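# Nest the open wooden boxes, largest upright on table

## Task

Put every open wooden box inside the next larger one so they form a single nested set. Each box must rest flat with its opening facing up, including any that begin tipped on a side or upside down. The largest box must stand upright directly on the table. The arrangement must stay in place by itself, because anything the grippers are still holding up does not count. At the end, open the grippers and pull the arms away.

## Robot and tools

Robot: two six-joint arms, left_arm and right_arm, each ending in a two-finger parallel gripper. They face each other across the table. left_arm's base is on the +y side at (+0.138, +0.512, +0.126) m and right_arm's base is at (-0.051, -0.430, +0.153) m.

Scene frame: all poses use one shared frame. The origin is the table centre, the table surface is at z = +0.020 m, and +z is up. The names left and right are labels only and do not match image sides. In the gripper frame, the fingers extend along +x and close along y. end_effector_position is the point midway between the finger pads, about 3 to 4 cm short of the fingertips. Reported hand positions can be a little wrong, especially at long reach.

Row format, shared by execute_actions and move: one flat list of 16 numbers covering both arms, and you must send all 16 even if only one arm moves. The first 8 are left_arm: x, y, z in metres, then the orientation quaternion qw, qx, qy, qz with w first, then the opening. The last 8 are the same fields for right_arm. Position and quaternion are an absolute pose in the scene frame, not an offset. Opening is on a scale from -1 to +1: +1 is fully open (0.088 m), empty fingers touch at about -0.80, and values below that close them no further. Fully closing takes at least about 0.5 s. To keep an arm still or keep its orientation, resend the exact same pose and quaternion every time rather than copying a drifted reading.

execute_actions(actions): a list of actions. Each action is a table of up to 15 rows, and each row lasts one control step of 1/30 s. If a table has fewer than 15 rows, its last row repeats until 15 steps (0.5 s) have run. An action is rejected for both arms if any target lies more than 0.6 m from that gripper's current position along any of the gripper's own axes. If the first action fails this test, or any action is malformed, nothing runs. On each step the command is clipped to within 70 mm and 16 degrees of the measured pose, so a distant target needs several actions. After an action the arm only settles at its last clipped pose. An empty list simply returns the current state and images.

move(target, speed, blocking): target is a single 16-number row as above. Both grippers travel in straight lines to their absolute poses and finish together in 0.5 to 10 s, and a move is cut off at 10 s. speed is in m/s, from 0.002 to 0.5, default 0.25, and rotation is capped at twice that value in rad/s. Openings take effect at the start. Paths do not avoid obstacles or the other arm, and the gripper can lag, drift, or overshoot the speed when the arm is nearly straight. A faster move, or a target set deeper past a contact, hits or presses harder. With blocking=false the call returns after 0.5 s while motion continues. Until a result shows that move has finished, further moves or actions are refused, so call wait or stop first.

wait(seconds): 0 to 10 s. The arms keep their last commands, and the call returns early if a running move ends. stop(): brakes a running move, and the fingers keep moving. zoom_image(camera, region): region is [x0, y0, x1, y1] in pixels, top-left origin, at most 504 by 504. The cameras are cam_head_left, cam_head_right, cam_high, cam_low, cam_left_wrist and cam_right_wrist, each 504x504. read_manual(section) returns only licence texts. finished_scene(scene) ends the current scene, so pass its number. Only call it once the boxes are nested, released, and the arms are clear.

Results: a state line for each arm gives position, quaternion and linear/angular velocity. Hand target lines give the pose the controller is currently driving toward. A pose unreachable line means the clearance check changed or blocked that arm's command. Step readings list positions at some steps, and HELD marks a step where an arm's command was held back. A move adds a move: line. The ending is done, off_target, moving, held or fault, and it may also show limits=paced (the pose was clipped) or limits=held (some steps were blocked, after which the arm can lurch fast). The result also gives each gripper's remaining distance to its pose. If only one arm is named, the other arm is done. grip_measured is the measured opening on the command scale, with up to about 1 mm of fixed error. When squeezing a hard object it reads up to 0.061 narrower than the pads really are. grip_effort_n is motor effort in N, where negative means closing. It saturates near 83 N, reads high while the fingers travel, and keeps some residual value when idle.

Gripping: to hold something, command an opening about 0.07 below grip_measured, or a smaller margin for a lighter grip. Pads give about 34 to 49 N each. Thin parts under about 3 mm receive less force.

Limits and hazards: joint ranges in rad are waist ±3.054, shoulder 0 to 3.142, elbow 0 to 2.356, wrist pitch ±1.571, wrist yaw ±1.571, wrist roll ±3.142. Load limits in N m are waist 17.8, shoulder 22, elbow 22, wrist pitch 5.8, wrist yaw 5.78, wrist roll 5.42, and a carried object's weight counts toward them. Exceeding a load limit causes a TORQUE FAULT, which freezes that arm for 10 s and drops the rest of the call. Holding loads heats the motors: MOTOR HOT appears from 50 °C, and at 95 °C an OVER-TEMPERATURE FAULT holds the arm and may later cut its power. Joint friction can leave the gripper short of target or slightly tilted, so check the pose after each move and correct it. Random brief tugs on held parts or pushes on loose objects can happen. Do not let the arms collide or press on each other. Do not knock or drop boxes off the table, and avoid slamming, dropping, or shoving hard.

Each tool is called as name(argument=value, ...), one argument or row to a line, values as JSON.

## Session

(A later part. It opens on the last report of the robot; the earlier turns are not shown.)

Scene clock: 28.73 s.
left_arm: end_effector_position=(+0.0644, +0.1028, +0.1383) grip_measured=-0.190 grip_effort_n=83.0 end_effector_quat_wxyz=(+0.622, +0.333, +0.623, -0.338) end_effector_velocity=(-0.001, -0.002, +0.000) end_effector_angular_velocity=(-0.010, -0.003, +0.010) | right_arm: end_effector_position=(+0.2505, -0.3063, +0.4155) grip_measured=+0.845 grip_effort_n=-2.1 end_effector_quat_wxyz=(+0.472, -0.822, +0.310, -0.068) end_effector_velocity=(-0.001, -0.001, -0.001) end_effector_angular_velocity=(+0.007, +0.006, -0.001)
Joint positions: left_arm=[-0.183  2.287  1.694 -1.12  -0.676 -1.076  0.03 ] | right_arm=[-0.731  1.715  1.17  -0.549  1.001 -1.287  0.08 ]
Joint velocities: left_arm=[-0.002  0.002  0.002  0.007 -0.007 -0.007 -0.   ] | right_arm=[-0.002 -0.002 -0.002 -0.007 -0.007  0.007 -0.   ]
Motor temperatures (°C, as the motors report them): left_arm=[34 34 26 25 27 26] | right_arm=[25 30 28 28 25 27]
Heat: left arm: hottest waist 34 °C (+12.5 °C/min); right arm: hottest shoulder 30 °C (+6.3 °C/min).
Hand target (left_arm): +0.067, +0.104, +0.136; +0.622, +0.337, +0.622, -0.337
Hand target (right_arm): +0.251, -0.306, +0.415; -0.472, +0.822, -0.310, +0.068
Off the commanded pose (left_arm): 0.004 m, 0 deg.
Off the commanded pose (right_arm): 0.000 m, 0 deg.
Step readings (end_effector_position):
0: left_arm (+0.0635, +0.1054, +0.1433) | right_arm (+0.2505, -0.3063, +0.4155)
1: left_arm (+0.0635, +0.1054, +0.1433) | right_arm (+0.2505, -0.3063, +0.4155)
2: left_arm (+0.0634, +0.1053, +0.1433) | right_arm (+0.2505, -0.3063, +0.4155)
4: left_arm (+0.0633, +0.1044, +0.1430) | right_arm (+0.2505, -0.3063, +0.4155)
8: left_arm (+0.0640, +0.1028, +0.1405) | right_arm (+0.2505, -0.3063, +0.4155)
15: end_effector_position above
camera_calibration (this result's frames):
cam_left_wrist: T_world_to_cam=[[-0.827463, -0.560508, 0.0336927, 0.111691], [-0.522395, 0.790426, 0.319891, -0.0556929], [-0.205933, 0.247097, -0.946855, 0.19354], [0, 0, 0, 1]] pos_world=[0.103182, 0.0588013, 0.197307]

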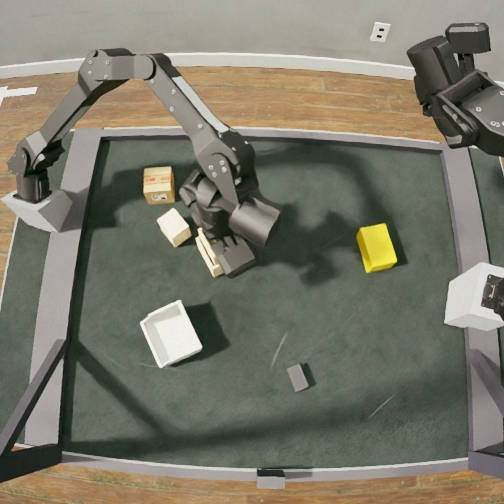

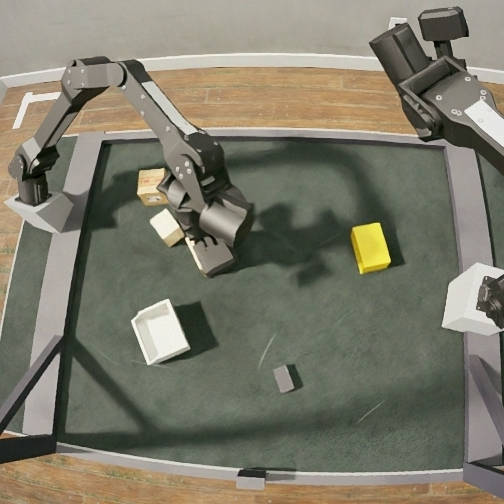

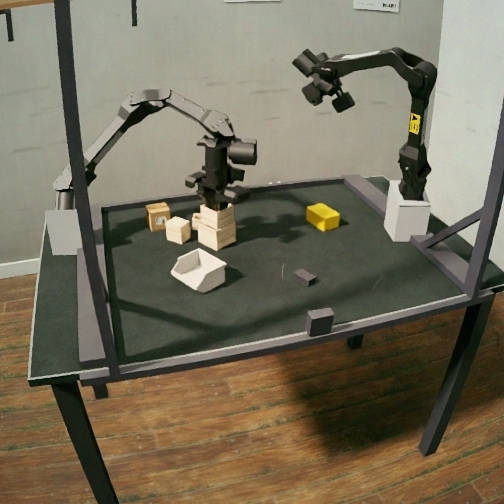

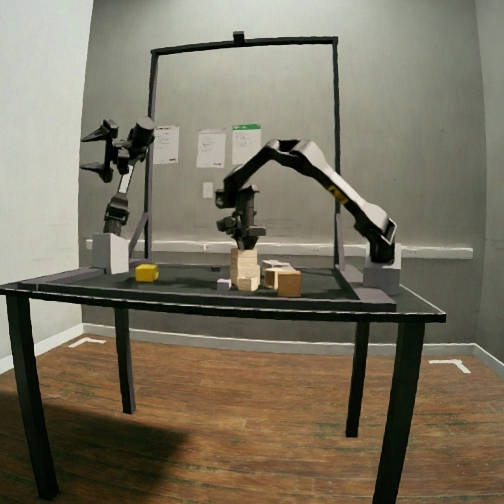

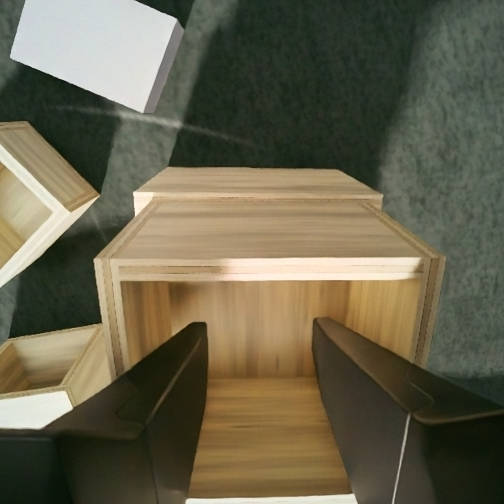

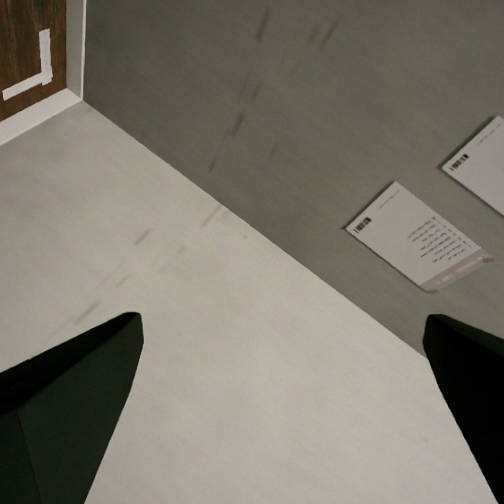

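execute_actions(
  actions=[
    [[0.0665,0.1050,0.136,0.6217,0.3369,0.6217,-0.3369,-0.16, 0.2505,-0.3063,0.4155,0.472,-0.822,0.310,-0.068,0.845],[0.0663,0.1054,0.136,0.6217,0.3369,0.6217,-0.3369,-0.16, 0.2505,-0.3063,0.4155,0.472,-0.822,0.310,-0.068,0.845],[0.0661,0.1058,0.136,0.6217,0.3369,0.6217,-0.3369,-0.16, 0.2505,-0.3063,0.4155,0.472,-0.822,0.310,-0.068,0.845],[0.0659,0.1062,0.136,0.6217,0.3369,0.6217,-0.3369,-0.16, 0.2505,-0.3063,0.4155,0.472,-0.822,0.310,-0.068,0.845],[0.0657,0.1066,0.136,0.6217,0.3369,0.6217,-0.3369,-0.16, 0.2505,-0.3063,0.4155,0.472,-0.822,0.310,-0.068,0.845],[0.0655,0.1070,0.136,0.6217,0.3369,0.6217,-0.3369,-0.16, 0.2505,-0.3063,0.4155,0.472,-0.822,0.310,-0.068,0.845],[0.0655,0.1074,0.136,0.6217,0.3369,0.6217,-0.3369,-0.16, 0.2505,-0.3063,0.4155,0.472,-0.822,0.310,-0.068,0.845]],
  ],
)

Scene clock: 29.70 s.
left_arm: end_effector_position=(+0.0639, +0.1038, +0.1374) grip_measured=-0.190 grip_effort_n=83.0 end_effector_quat_wxyz=(+0.623, +0.333, +0.621, -0.338) end_effector_velocity=(-0.002, +0.001, +0.001) end_effector_angular_velocity=(-0.010, -0.004, +0.003) | right_arm: end_effector_position=(+0.2505, -0.3063, +0.4155) grip_measured=+0.845 grip_effort_n=-2.1 end_effector_quat_wxyz=(+0.472, -0.822, +0.310, -0.068) end_effector_velocity=(-0.000, -0.001, -0.006) end_effector_angular_velocity=(-0.007, +0.038, +0.006)
Joint positions: left_arm=[-0.185  2.284  1.683 -1.111 -0.679 -1.076  0.03 ] | right_arm=[-0.731  1.715  1.17  -0.549  1.001 -1.287  0.08 ]
Joint velocities: left_arm=[-0.007 -0.002 -0.007  0.007 -0.007 -0.007 -0.   ] | right_arm=[-0.002  0.002 -0.002 -0.022 -0.022 -0.007 -0.   ]
Motor temperatures (°C, as the motors report them): left_arm=[34 34 26 25 27 26] | right_arm=[25 30 29 28 25 27]
Heat: left arm: hottest waist 34 °C (+12.1 °C/min); right arm: hottest shoulder 30 °C (+6.1 °C/min).
Hand target (left_arm): +0.065, +0.107, +0.136; +0.622, +0.337, +0.622, -0.337
Hand target (right_arm): +0.251, -0.306, +0.415; -0.472, +0.822, -0.310, +0.068
Off the commanded pose (left_arm): 0.004 m, 1 deg.
Off the commanded pose (right_arm): 0.000 m, 0 deg.
Step readings (end_effector_position):
0: left_arm (+0.0643, +0.1028, +0.1382) | right_arm (+0.2505, -0.3063, +0.4155)
1: left_arm (+0.0643, +0.1029, +0.1381) | right_arm (+0.2505, -0.3063, +0.4155)
2: left_arm (+0.0642, +0.1029, +0.1381) | right_arm (+0.2505, -0.3063, +0.4155)
4: left_arm (+0.0640, +0.1033, +0.1378) | right_arm (+0.2505, -0.3063, +0.4155)
8: left_arm (+0.0639, +0.1037, +0.1374) | right_arm (+0.2505, -0.3063, +0.4155)
15: end_effector_position above
camera_calibration (this result's frames):
cam_left_wrist: T_world_to_cam=[[-0.828, -0.559719, 0.033629, 0.11183], [-0.522493, 0.791919, 0.316015, -0.0561276], [-0.203511, 0.244089, -0.948158, 0.192716], [0, 0, 0, 1]] pos_world=[0.102489, 0.060002, 0.196702]

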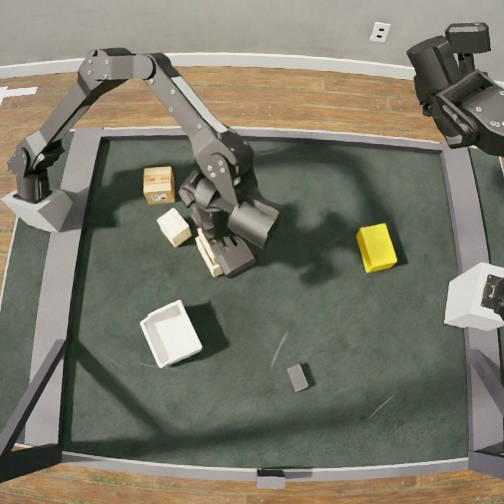

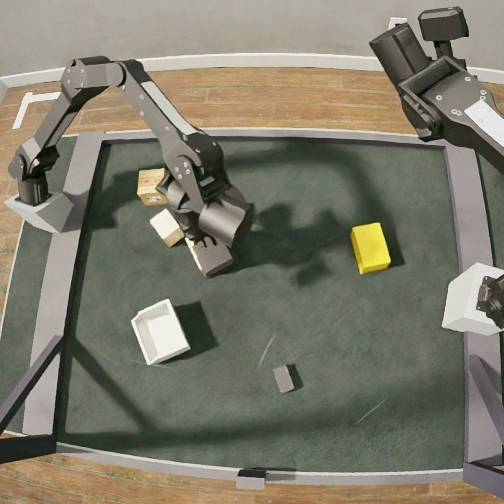

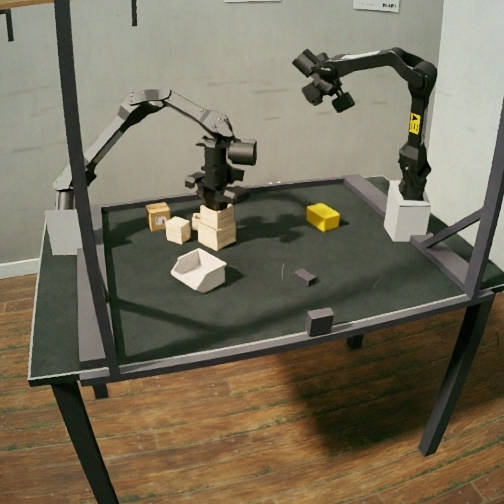

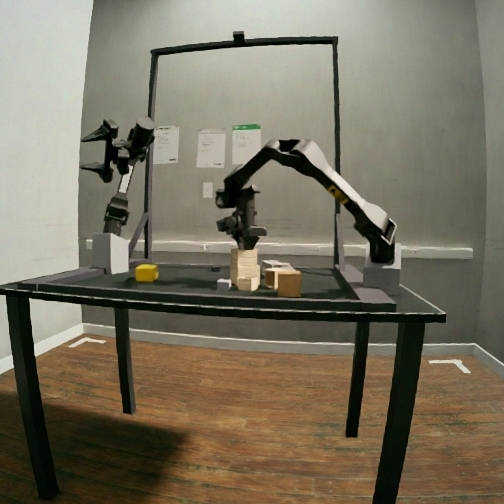

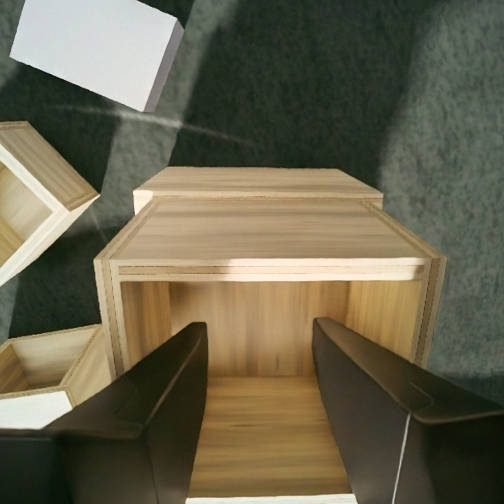

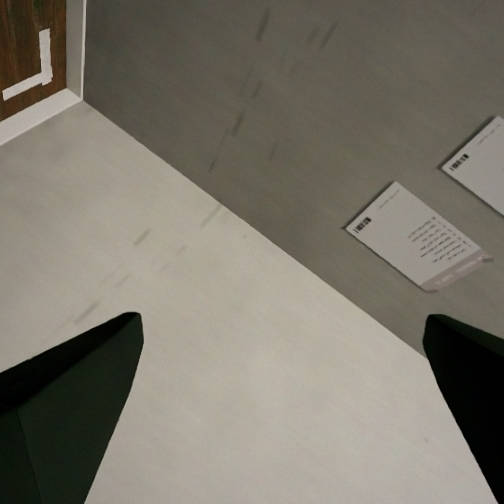

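execute_actions(
  actions=[
    [[0.064,0.105,0.143,0.6217,0.3369,0.6217,-0.3369,-0.16, 0.2505,-0.3063,0.4155,0.472,-0.822,0.310,-0.068,0.845]],
    [[0.0625,0.1065,0.143,0.6482,0.3219,0.5940,-0.3512,-0.16, 0.2505,-0.3063,0.4155,0.472,-0.822,0.310,-0.068,0.845]],
  ],
)

Scene clock: 31.47 s.
left_arm: end_effector_position=(+0.0598, +0.1061, +0.1396) grip_measured=-0.190 grip_effort_n=83.0 end_effector_quat_wxyz=(+0.646, +0.326, +0.594, -0.350) end_effector_velocity=(+0.006, -0.003, +0.003) end_effector_angular_velocity=(-0.028, -0.026, +0.014) | right_arm: end_effector_position=(+0.2505, -0.3063, +0.4155) grip_measured=+0.845 grip_effort_n=-2.1 end_effector_quat_wxyz=(+0.472, -0.822, +0.310, -0.068) end_effector_velocity=(-0.001, -0.002, -0.006) end_effector_angular_velocity=(-0.007, +0.038, +0.006)
Joint positions: left_arm=[-0.216  2.275  1.636 -1.065 -0.746 -1.085  0.03 ] | right_arm=[-0.731  1.715  1.17  -0.549  1.001 -1.287  0.08 ]
Joint velocities: left_arm=[-0.002 -0.012 -0.007  0.007 -0.037 -0.007 -0.   ] | right_arm=[-0.002 -0.002 -0.007 -0.022 -0.022 -0.007 -0.   ]
Motor temperatures (°C, as the motors report them): left_arm=[34 34 26 25 27 26] | right_arm=[25 30 29 28 25 27]
Heat: left arm: hottest waist 34 °C (+11.4 °C/min); right arm: hottest shoulder 30 °C (+5.7 °C/min).
Hand target (left_arm): +0.062, +0.106, +0.143; +0.648, +0.322, +0.594, -0.351
Hand target (right_arm): +0.251, -0.306, +0.415; -0.472, +0.822, -0.310, +0.068
Off the commanded pose (left_arm): 0.004 m, 1 deg.
Off the commanded pose (right_arm): 0.000 m, 0 deg.
Step readings (end_effector_position; steps 1 to 15: 1st action; 16 to 30: 2nd action):
0: left_arm (+0.0639, +0.1039, +0.1375) | right_arm (+0.2505, -0.3063, +0.4155)
1: left_arm (+0.0640, +0.1040, +0.1377) | right_arm (+0.2505, -0.3063, +0.4155)
2: left_arm (+0.0643, +0.1046, +0.1384) | right_arm (+0.2505, -0.3063, +0.4155)
4: left_arm (+0.0646, +0.1067, +0.1391) | right_arm (+0.2505, -0.3063, +0.4155)
8: left_arm (+0.0648, +0.1074, +0.1400) | right_arm (+0.2505, -0.3063, +0.4155)
15: left_arm (+0.0651, +0.1070, +0.1406) | right_arm (+0.2505, -0.3063, +0.4155)
16: left_arm (+0.0651, +0.1065, +0.1401) | right_arm (+0.2505, -0.3063, +0.4155)
17: left_arm (+0.0651, +0.1049, +0.1398) | right_arm (+0.2505, -0.3063, +0.4155)
19: left_arm (+0.0628, +0.1049, +0.1401) | right_arm (+0.2505, -0.3063, +0.4155)
23: left_arm (+0.0593, +0.1067, +0.1396) | right_arm (+0.2505, -0.3063, +0.4155)
30: end_effector_position above
camera_calibration (this result's frames):
cam_left_wrist: T_world_to_cam=[[-0.834264, -0.55086, 0.0235992, 0.11053], [-0.52946, 0.81233, 0.244526, -0.0525055], [-0.15387, 0.191504, -0.969356, 0.198994], [0, 0, 0, 1]] pos_world=[0.0950307, 0.06543, 0.203126]

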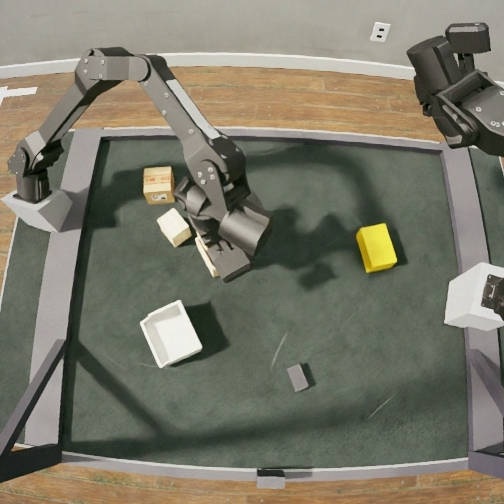

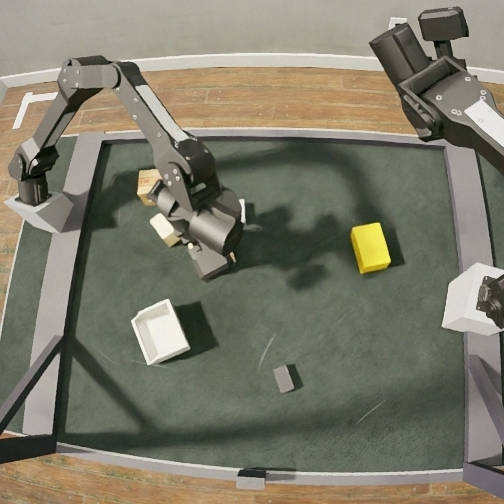

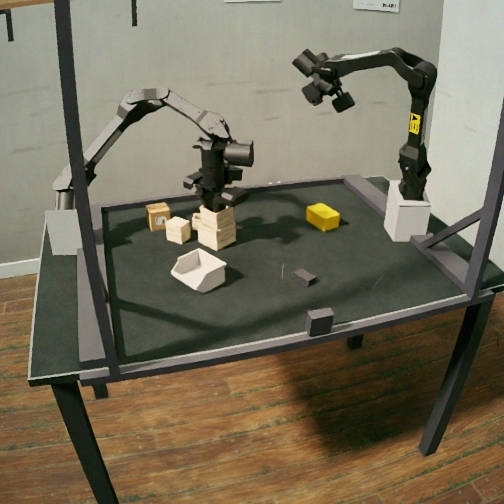

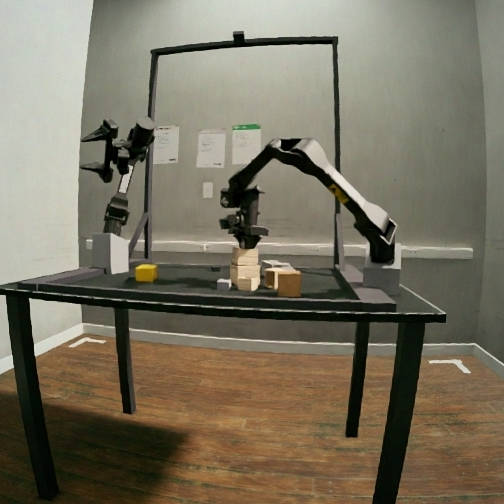

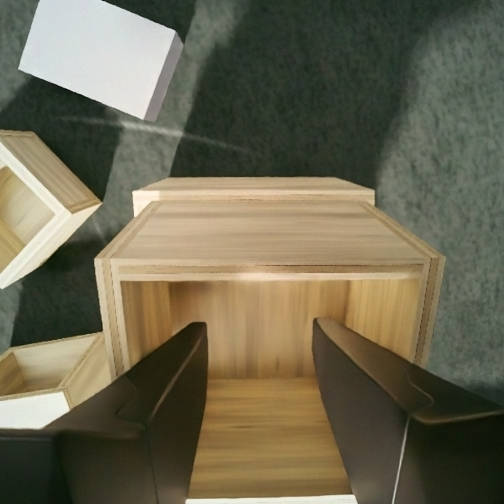

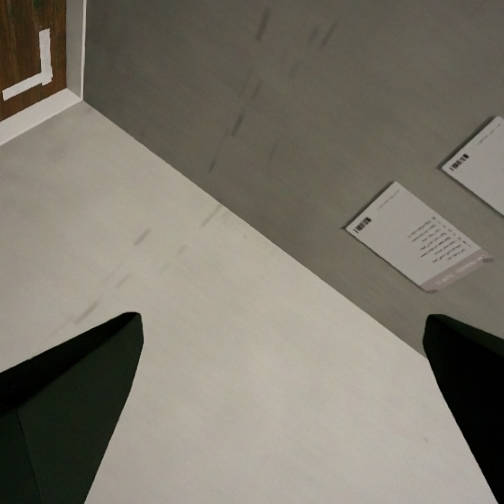

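execute_actions(
  actions=[
    [[0.0633,0.1053,0.148,0.6217,0.3369,0.6217,-0.3369,-0.16, 0.2505,-0.3063,0.4155,0.472,-0.822,0.310,-0.068,0.845]],
    [[0.0673,0.1093,0.144,0.6217,0.3369,0.6217,-0.3369,-0.16, 0.2505,-0.3063,0.4155,0.472,-0.822,0.310,-0.068,0.845],[0.0593,0.1013,0.152,0.6217,0.3369,0.6217,-0.3369,-0.16, 0.2505,-0.3063,0.4155,0.472,-0.822,0.310,-0.068,0.845],[0.0673,0.1093,0.144,0.6217,0.3369,0.6217,-0.3369,-0.16, 0.2505,-0.3063,0.4155,0.472,-0.822,0.310,-0.068,0.845],[0.0593,0.1013,0.152,0.6217,0.3369,0.6217,-0.3369,-0.16, 0.2505,-0.3063,0.4155,0.472,-0.822,0.310,-0.068,0.845],[0.0673,0.1093,0.144,0.6217,0.3369,0.6217,-0.3369,-0.16, 0.2505,-0.3063,0.4155,0.472,-0.822,0.310,-0.068,0.845],[0.0593,0.1013,0.152,0.6217,0.3369,0.6217,-0.3369,-0.16, 0.2505,-0.3063,0.4155,0.472,-0.822,0.310,-0.068,0.845],[0.0673,0.1093,0.144,0.6217,0.3369,0.6217,-0.3369,-0.16, 0.2505,-0.3063,0.4155,0.472,-0.822,0.310,-0.068,0.845],[0.0593,0.1013,0.152,0.6217,0.3369,0.6217,-0.3369,-0.16, 0.2505,-0.3063,0.4155,0.472,-0.822,0.310,-0.068,0.845],[0.0663,0.1083,0.145,0.6217,0.3369,0.6217,-0.3369,-0.16, 0.2505,-0.3063,0.4155,0.472,-0.822,0.310,-0.068,0.845],[0.0603,0.1023,0.151,0.6217,0.3369,0.6217,-0.3369,-0.16, 0.2505,-0.3063,0.4155,0.472,-0.822,0.310,-0.068,0.845],[0.0653,0.1073,0.146,0.6217,0.3369,0.6217,-0.3369,-0.16, 0.2505,-0.3063,0.4155,0.472,-0.822,0.310,-0.068,0.845],[0.0613,0.1033,0.150,0.6217,0.3369,0.6217,-0.3369,-0.16, 0.2505,-0.3063,0.4155,0.472,-0.822,0.310,-0.068,0.845],[0.0643,0.1063,0.147,0.6217,0.3369,0.6217,-0.3369,-0.16, 0.2505,-0.3063,0.4155,0.472,-0.822,0.310,-0.068,0.845],[0.0633,0.1053,0.148,0.6217,0.3369,0.6217,-0.3369,-0.16, 0.2505,-0.3063,0.4155,0.472,-0.822,0.310,-0.068,0.845]],
  ],
)

Scene clock: 33.10 s.
left_arm: end_effector_position=(+0.0641, +0.1046, +0.1502) grip_measured=-0.190 grip_effort_n=83.0 end_effector_quat_wxyz=(+0.622, +0.335, +0.621, -0.339) end_effector_velocity=(+0.003, -0.003, +0.002) end_effector_angular_velocity=(-0.014, -0.000, +0.020) | right_arm: end_effector_position=(+0.2505, -0.3063, +0.4155) grip_measured=+0.845 grip_effort_n=-2.1 end_effector_quat_wxyz=(+0.472, -0.822, +0.310, -0.068) end_effector_velocity=(-0.003, -0.002, -0.001) end_effector_angular_velocity=(-0.010, +0.022, -0.001)
Joint positions: left_arm=[-0.204  2.28   1.717 -1.167 -0.676 -1.097  0.03 ] | right_arm=[-0.731  1.715  1.17  -0.549  1.001 -1.287  0.08 ]
Joint velocities: left_arm=[ 0.002 -0.007  0.002  0.007 -0.007 -0.007 -0.   ] | right_arm=[-0.002 -0.007 -0.002 -0.022 -0.007 -0.007 -0.   ]
Motor temperatures (°C, as the motors report them): left_arm=[34 34 26 25 27 26] | right_arm=[25 30 29 28 25 27]
Heat: left arm: hottest waist 34 °C (+10.9 °C/min); right arm: hottest shoulder 30 °C (+5.4 °C/min).
Hand target (left_arm): +0.063, +0.105, +0.148; +0.622, +0.337, +0.622, -0.337
Hand target (right_arm): +0.251, -0.306, +0.415; -0.472, +0.822, -0.310, +0.068
Off the commanded pose (left_arm): 0.002 m, 0 deg.
Off the commanded pose (right_arm): 0.000 m, 0 deg.
Step readings (end_effector_position; steps 1 to 15: 1st action; 16 to 30: 2nd action):
0: left_arm (+0.0599, +0.1060, +0.1396) | right_arm (+0.2505, -0.3063, +0.4155)
1: left_arm (+0.0599, +0.1066, +0.1404) | right_arm (+0.2505, -0.3063, +0.4155)
2: left_arm (+0.0601, +0.1083, +0.1419) | right_arm (+0.2505, -0.3063, +0.4155)
4: left_arm (+0.0614, +0.1095, +0.1445) | right_arm (+0.2505, -0.3063, +0.4155)
8: left_arm (+0.0638, +0.1058, +0.1490) | right_arm (+0.2505, -0.3063, +0.4155)
15: left_arm (+0.0642, +0.1067, +0.1499) | right_arm (+0.2505, -0.3063, +0.4155)
16: left_arm (+0.0643, +0.1068, +0.1497) | right_arm (+0.2505, -0.3063, +0.4155)
17: left_arm (+0.0643, +0.1063, +0.1498) | right_arm (+0.2505, -0.3063, +0.4155)
19: left_arm (+0.0640, +0.1052, +0.1502) | right_arm (+0.2505, -0.3063, +0.4155)
23: left_arm (+0.0640, +0.1046, +0.1501) | right_arm (+0.2505, -0.3063, +0.4155)
30: end_effector_position above
camera_calibration (this result's frames):
cam_left_wrist: T_world_to_cam=[[-0.830483, -0.556131, 0.0318678, 0.112092], [-0.519102, 0.793402, 0.317877, -0.0613181], [-0.202066, 0.247449, -0.947596, 0.204139], [0, 0, 0, 1]] pos_world=[0.102509, 0.0604736, 0.209361]

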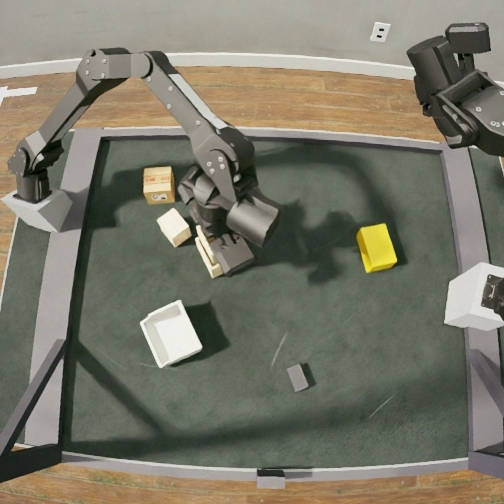

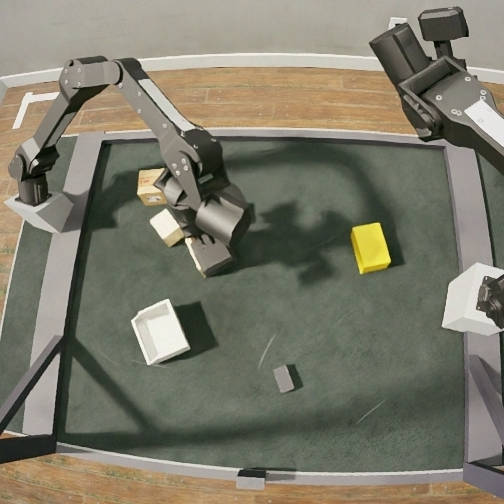

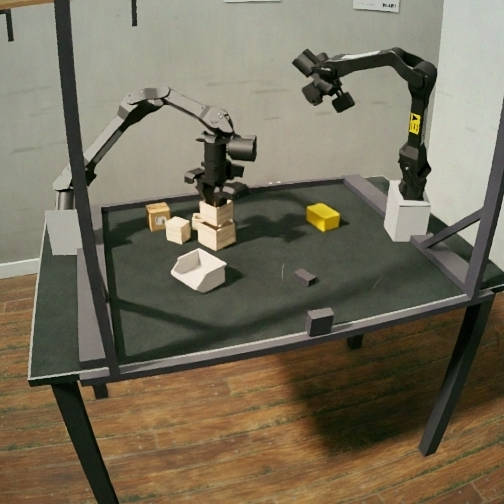

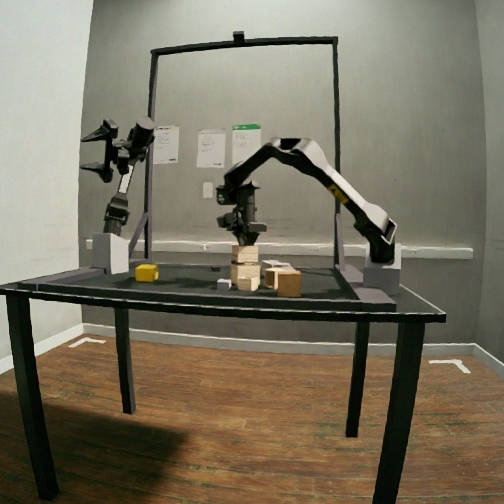

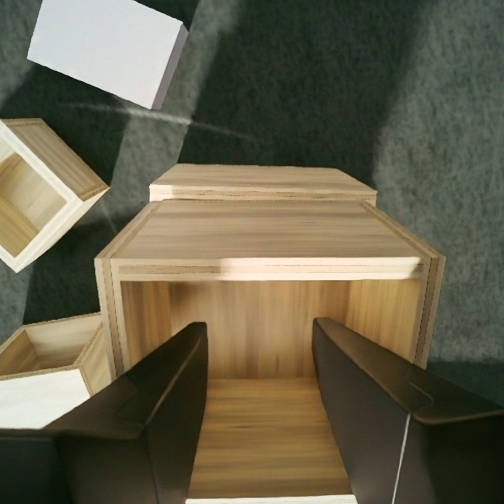

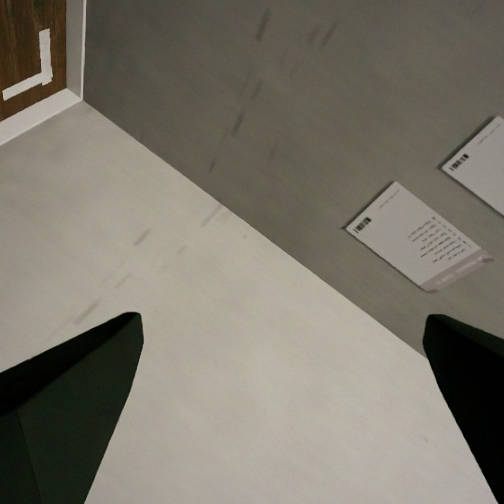

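zoom_image(
  camera="cam_left_wrist",
  region=[130, 150, 390, 230],
)

zoom_image(
  camera="cam_high",
  region=[170, 180, 260, 260],
)

Region (130, 150, 390, 230) of cam_left_wrist's 504x504 image, scaled by 1.938, with more detail than that image has; it fills the top 155 rows of this view, and the rest is white.

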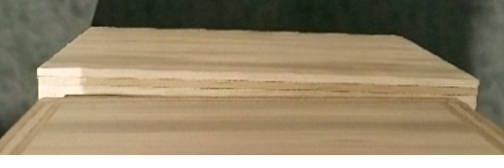

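Region (170, 180, 260, 260) of cam_high's 504x504 image, scaled by 5.600, with more detail than that image has.

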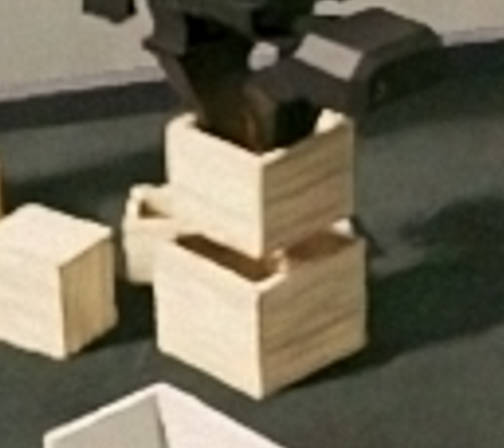

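move(
  target=[0.0632,0.1040,0.147,0.5843,0.3620,0.6490,-0.3259,-0.16, 0.2505,-0.3063,0.4155,0.472,-0.822,0.310,-0.068,0.845],
  speed=0.05,
)

Scene clock: 35.27 s.
left_arm: end_effector_position=(+0.0656, +0.1044, +0.1510) grip_measured=-0.190 grip_effort_n=83.0 end_effector_quat_wxyz=(+0.588, +0.356, +0.649, -0.327) end_effector_velocity=(-0.001, +0.000, +0.001) end_effector_angular_velocity=(+0.004, +0.005, +0.004) | right_arm: end_effector_position=(+0.2505, -0.3063, +0.4155) grip_measured=+0.845 grip_effort_n=-2.1 end_effector_quat_wxyz=(+0.472, -0.822, +0.310, -0.068) end_effector_velocity=(-0.001, +0.001, -0.002) end_effector_angular_velocity=(-0.007, +0.014, +0.006)
Joint positions: left_arm=[-0.177  2.312  1.804 -1.259 -0.591 -1.083  0.03 ] | right_arm=[-0.731  1.715  1.17  -0.549  1.001 -1.287  0.08 ]
Joint velocities: left_arm=[-0.002  0.002  0.007 -0.007  0.007 -0.007  0.   ] | right_arm=[ 0.002 -0.002 -0.002 -0.007 -0.007 -0.007 -0.   ]
Motor temperatures (°C, as the motors report them): left_arm=[35 34 26 25 27 26] | right_arm=[25 30 29 29 25 27]
Heat: left arm: hottest waist 35 °C (+11.9 °C/min); right arm: hottest shoulder 30 °C (+5.1 °C/min).
Hand target (left_arm): +0.063, +0.104, +0.147; +0.584, +0.362, +0.649, -0.326
Hand target (right_arm): +0.251, -0.306, +0.415; -0.472, +0.822, -0.310, +0.068
Off the commanded pose (left_arm): 0.005 m, 1 deg.
Off the commanded pose (right_arm): 0.000 m, 0 deg.
move: done
camera_calibration (this result's frames):
cam_left_wrist: T_world_to_cam=[[-0.837133, -0.546064, 0.0319923, 0.112595], [-0.486922, 0.770561, 0.411269, -0.0744137], [-0.249231, 0.328709, -0.910952, 0.194361], [0, 0, 0, 1]] pos_world=[0.106464, 0.0549364, 0.204055]

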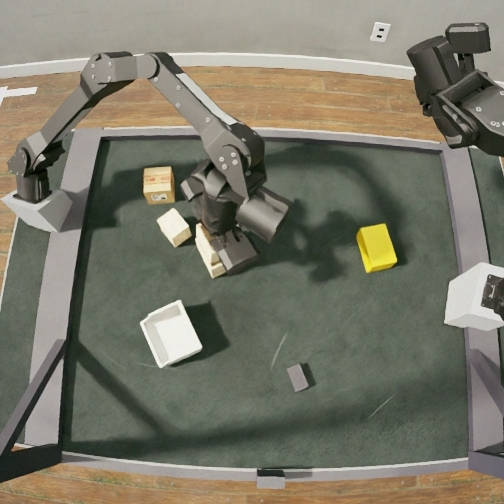

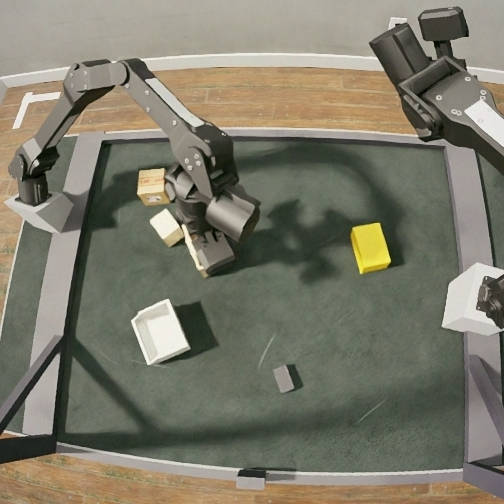

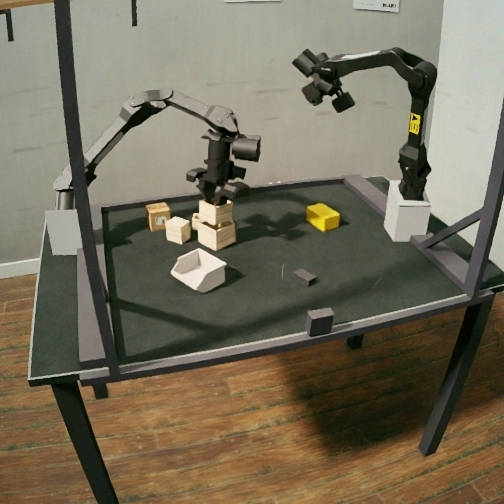

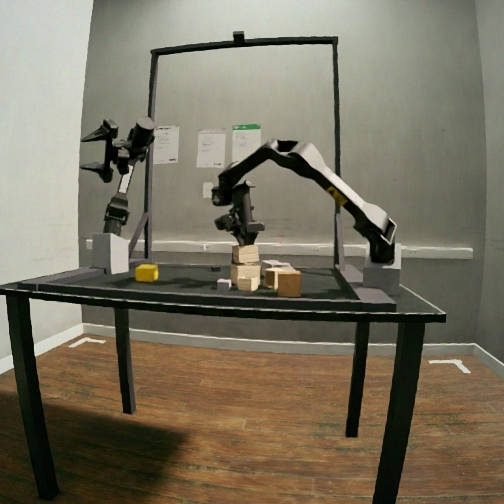

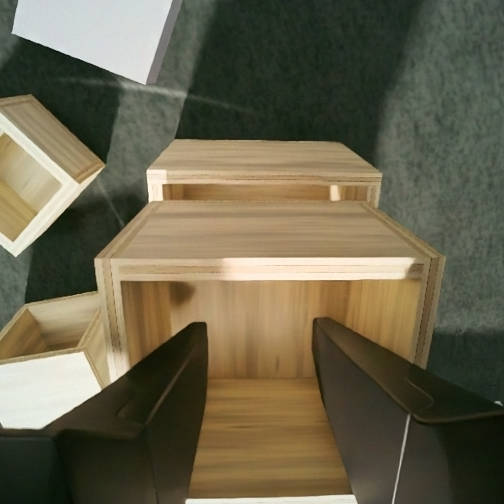

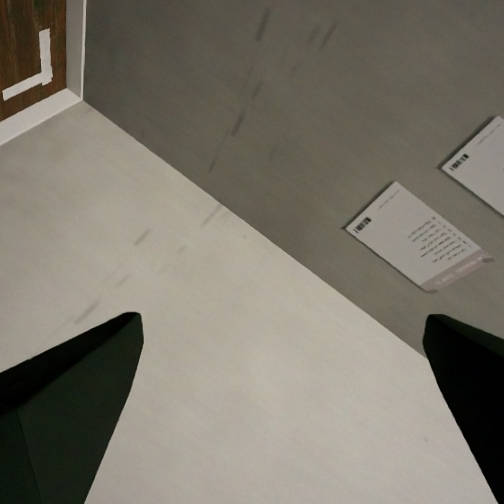

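zoom_image(
  camera="cam_left_wrist",
  region=[130, 130, 390, 230],
)

Region (130, 130, 390, 230) of cam_left_wrist's 504x504 image, scaled by 1.938, with more detail than that image has; it fills the top 194 rows of this view, and the rest is white.

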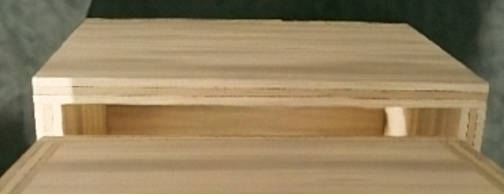

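execute_actions(
  actions=[
    [[0.0610,0.1030,0.148,0.5800,0.3704,0.6442,-0.3335,-0.16, 0.2505,-0.3063,0.4155,0.472,-0.822,0.310,-0.068,0.845]],
  ],
)

Scene clock: 36.17 s.
left_arm: end_effector_position=(+0.0647, +0.1031, +0.1509) grip_measured=-0.190 grip_effort_n=83.0 end_effector_quat_wxyz=(+0.583, +0.364, +0.646, -0.332) end_effector_velocity=(+0.001, -0.000, +0.002) end_effector_angular_velocity=(-0.003, -0.007, +0.004) | right_arm: end_effector_position=(+0.2505, -0.3063, +0.4155) grip_measured=+0.845 grip_effort_n=-2.1 end_effector_quat_wxyz=(+0.472, -0.822, +0.310, -0.068) end_effector_velocity=(+0.001, -0.000, -0.000) end_effector_angular_velocity=(+0.003, +0.002, +0.006)
Joint positions: left_arm=[-0.177  2.323  1.821 -1.271 -0.59  -1.063  0.03 ] | right_arm=[-0.731  1.715  1.17  -0.549  1.001 -1.287  0.08 ]
Joint velocities: left_arm=[-0.002 -0.002  0.002 -0.007 -0.007 -0.007 -0.   ] | right_arm=[-0.002 -0.002 -0.002  0.007 -0.007 -0.007 -0.   ]
Motor temperatures (°C, as the motors report them): left_arm=[35 34 26 25 27 26] | right_arm=[25 30 29 29 25 27]
Heat: left arm: hottest waist 35 °C (+11.6 °C/min); right arm: hottest shoulder 30 °C (+5.0 °C/min).
Hand target (left_arm): +0.061, +0.103, +0.148; +0.580, +0.370, +0.644, -0.333
Hand target (right_arm): +0.251, -0.306, +0.415; -0.472, +0.822, -0.310, +0.068
Off the commanded pose (left_arm): 0.005 m, 1 deg.
Off the commanded pose (right_arm): 0.000 m, 0 deg.
Step readings (end_effector_position):
0: left_arm (+0.0656, +0.1044, +0.1511) | right_arm (+0.2505, -0.3063, +0.4155)
1: left_arm (+0.0655, +0.1044, +0.1511) | right_arm (+0.2505, -0.3063, +0.4155)
2: left_arm (+0.0654, +0.1041, +0.1511) | right_arm (+0.2505, -0.3063, +0.4155)
4: left_arm (+0.0649, +0.1033, +0.1511) | right_arm (+0.2505, -0.3063, +0.4155)
8: left_arm (+0.0647, +0.1032, +0.1509) | right_arm (+0.2505, -0.3063, +0.4155)
15: end_effector_position above
camera_calibration (this result's frames):
cam_left_wrist: T_world_to_cam=[[-0.849274, -0.527053, 0.0308015, 0.110045], [-0.469101, 0.780087, 0.414015, -0.0763872], [-0.242236, 0.337163, -0.909749, 0.192968], [0, 0, 0, 1]] pos_world=[0.104369, 0.0525262, 0.203789]

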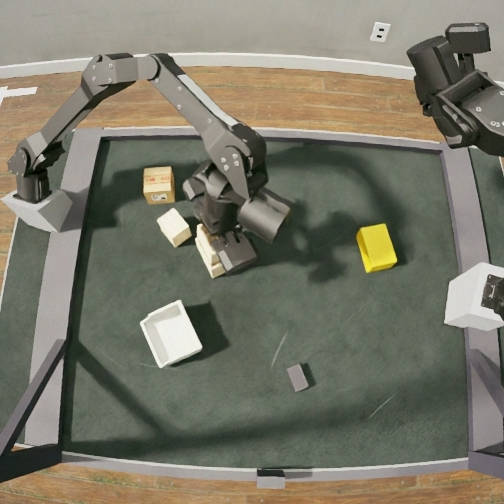

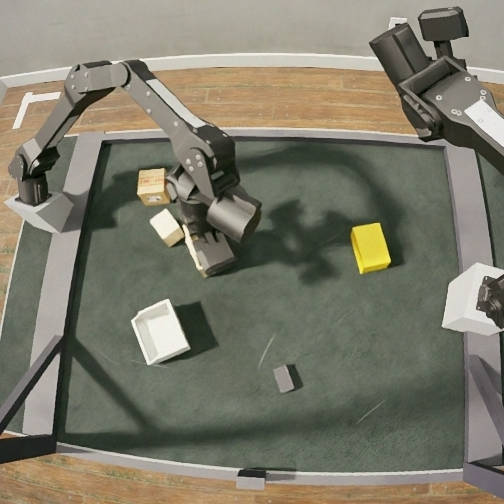

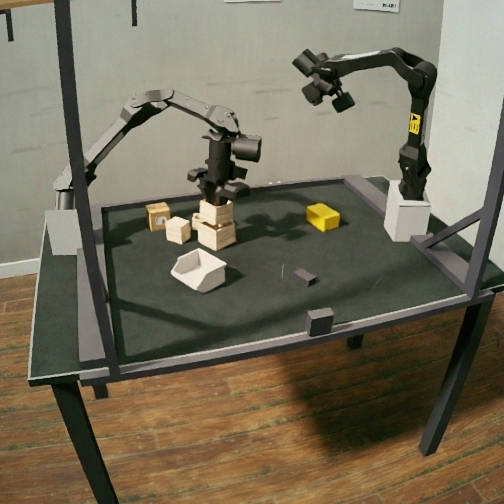

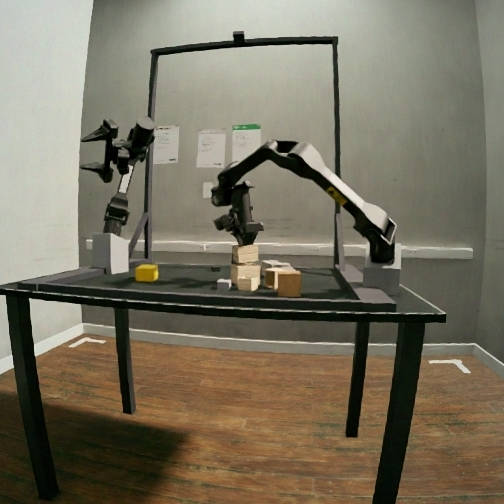

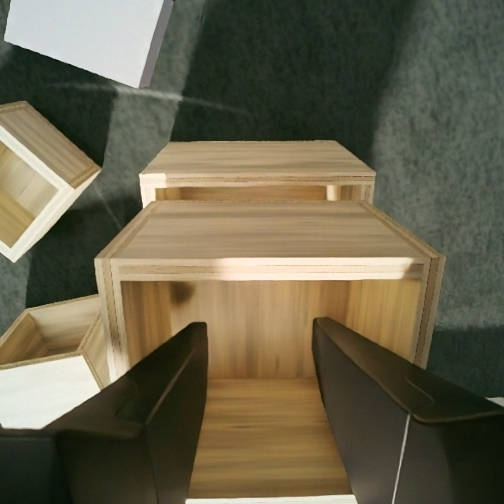

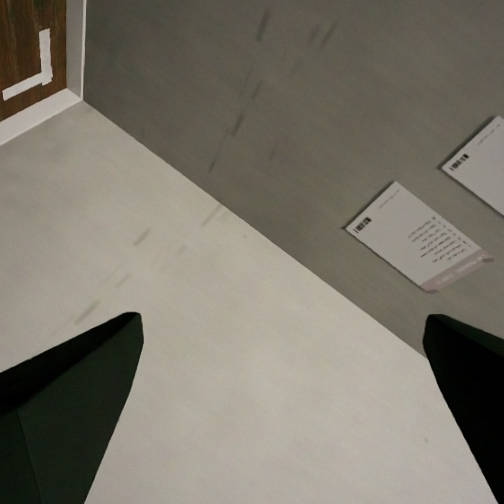

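zoom_image(
  camera="cam_left_wrist",
  region=[130, 130, 390, 230],
)

Region (130, 130, 390, 230) of cam_left_wrist's 504x504 image, scaled by 1.938, with more detail than that image has; it fills the top 194 rows of this view, and the rest is white.

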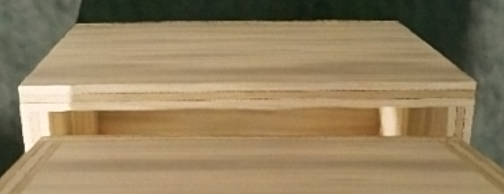

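execute_actions(
  actions=[
    [[0.0660,0.1035,0.149,0.5800,0.3704,0.6442,-0.3335,-0.16, 0.2505,-0.3063,0.4155,0.472,-0.822,0.310,-0.068,0.845],[0.0670,0.1035,0.148,0.5800,0.3704,0.6442,-0.3335,-0.16, 0.2505,-0.3063,0.4155,0.472,-0.822,0.310,-0.068,0.845],[0.0677,0.1035,0.1475,0.5800,0.3704,0.6442,-0.3335,-0.16, 0.2505,-0.3063,0.4155,0.472,-0.822,0.310,-0.068,0.845],[0.0677,0.1035,0.147,0.5800,0.3704,0.6442,-0.3335,-0.16, 0.2505,-0.3063,0.4155,0.472,-0.822,0.310,-0.068,0.845],[0.0677,0.1035,0.1463,0.5800,0.3704,0.6442,-0.3335,-0.16, 0.2505,-0.3063,0.4155,0.472,-0.822,0.310,-0.068,0.845],[0.0677,0.1035,0.1456,0.5800,0.3704,0.6442,-0.3335,-0.16, 0.2505,-0.3063,0.4155,0.472,-0.822,0.310,-0.068,0.845],[0.0677,0.1035,0.1449,0.5800,0.3704,0.6442,-0.3335,-0.16, 0.2505,-0.3063,0.4155,0.472,-0.822,0.310,-0.068,0.845],[0.0677,0.1035,0.1442,0.5800,0.3704,0.6442,-0.3335,-0.16, 0.2505,-0.3063,0.4155,0.472,-0.822,0.310,-0.068,0.845],[0.0677,0.1035,0.1435,0.5800,0.3704,0.6442,-0.3335,-0.16, 0.2505,-0.3063,0.4155,0.472,-0.822,0.310,-0.068,0.845],[0.0677,0.1035,0.1428,0.5800,0.3704,0.6442,-0.3335,-0.16, 0.2505,-0.3063,0.4155,0.472,-0.822,0.310,-0.068,0.845],[0.0677,0.1035,0.142,0.5800,0.3704,0.6442,-0.3335,-0.16, 0.2505,-0.3063,0.4155,0.472,-0.822,0.310,-0.068,0.845]],
  ],
)

Scene clock: 37.40 s.
left_arm: end_effector_position=(+0.0668, +0.1017, +0.1450) grip_measured=-0.190 grip_effort_n=83.0 end_effector_quat_wxyz=(+0.581, +0.366, +0.646, -0.334) end_effector_velocity=(+0.003, +0.004, -0.005) end_effector_angular_velocity=(+0.002, -0.025, -0.017) | right_arm: end_effector_position=(+0.2505, -0.3063, +0.4155) grip_measured=+0.845 grip_effort_n=-2.1 end_effector_quat_wxyz=(+0.472, -0.822, +0.310, -0.068) end_effector_velocity=(-0.002, -0.004, -0.004) end_effector_angular_velocity=(-0.015, +0.042, +0.005)
Joint positions: left_arm=[-0.163  2.323  1.81  -1.251 -0.59  -1.042  0.03 ] | right_arm=[-0.731  1.715  1.17  -0.549  1.001 -1.287  0.08 ]
Joint velocities: left_arm=[ 0.002 -0.002 -0.027  0.007 -0.022  0.007 -0.   ] | right_arm=[-0.007 -0.007 -0.007 -0.022 -0.022 -0.022 -0.   ]
Motor temperatures (°C, as the motors report them): left_arm=[35 34 26 25 27 26] | right_arm=[25 30 29 29 25 27]
Heat: left arm: hottest waist 35 °C (+11.2 °C/min); right arm: hottest shoulder 30 °C (+4.8 °C/min).
Hand target (left_arm): +0.068, +0.104, +0.142; +0.580, +0.370, +0.644, -0.334
Hand target (right_arm): +0.251, -0.306, +0.415; -0.472, +0.822, -0.310, +0.068
Off the commanded pose (left_arm): 0.004 m, 1 deg.
Off the commanded pose (right_arm): 0.000 m, 0 deg.
Step readings (end_effector_position):
0: left_arm (+0.0647, +0.1031, +0.1509) | right_arm (+0.2505, -0.3063, +0.4155)
1: left_arm (+0.0647, +0.1031, +0.1509) | right_arm (+0.2505, -0.3063, +0.4155)
2: left_arm (+0.0647, +0.1031, +0.1509) | right_arm (+0.2505, -0.3063, +0.4155)
4: left_arm (+0.0650, +0.1030, +0.1506) | right_arm (+0.2505, -0.3063, +0.4155)
8: left_arm (+0.0663, +0.1017, +0.1488) | right_arm (+0.2505, -0.3063, +0.4155)
15: end_effector_position above
camera_calibration (this result's frames):
cam_left_wrist: T_world_to_cam=[[-0.851943, -0.522636, 0.0323095, 0.1109], [-0.463904, 0.781943, 0.416363, -0.0727359], [-0.242871, 0.339729, -0.908624, 0.188146], [0, 0, 0, 1]] pos_world=[0.106433, 0.0509168, 0.197656]

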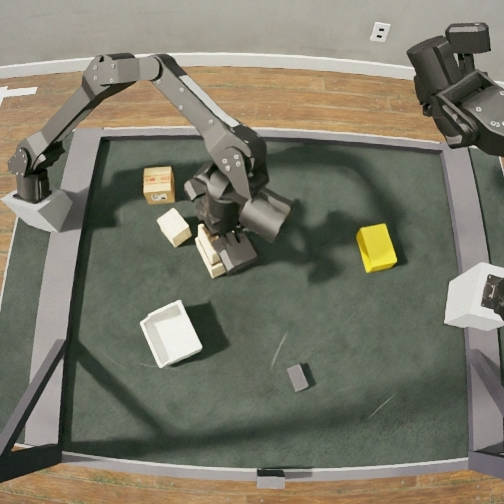

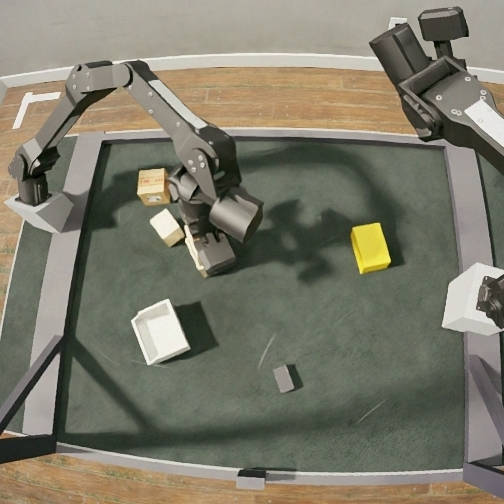

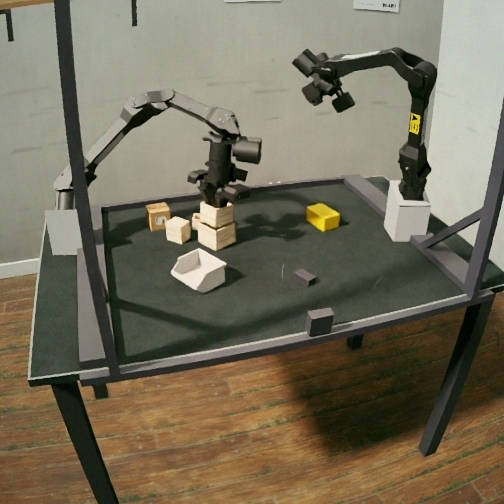

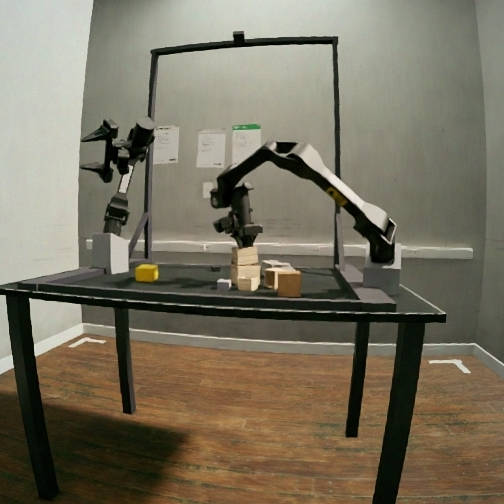

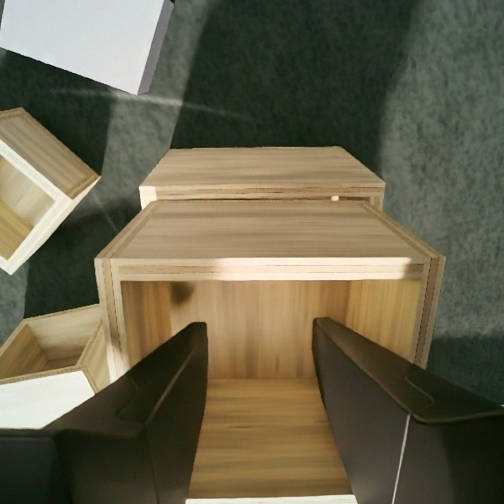

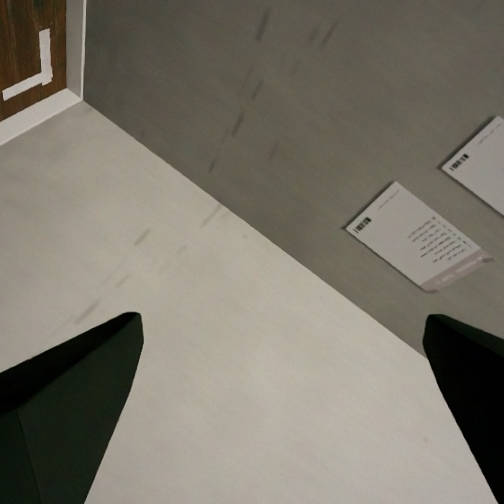

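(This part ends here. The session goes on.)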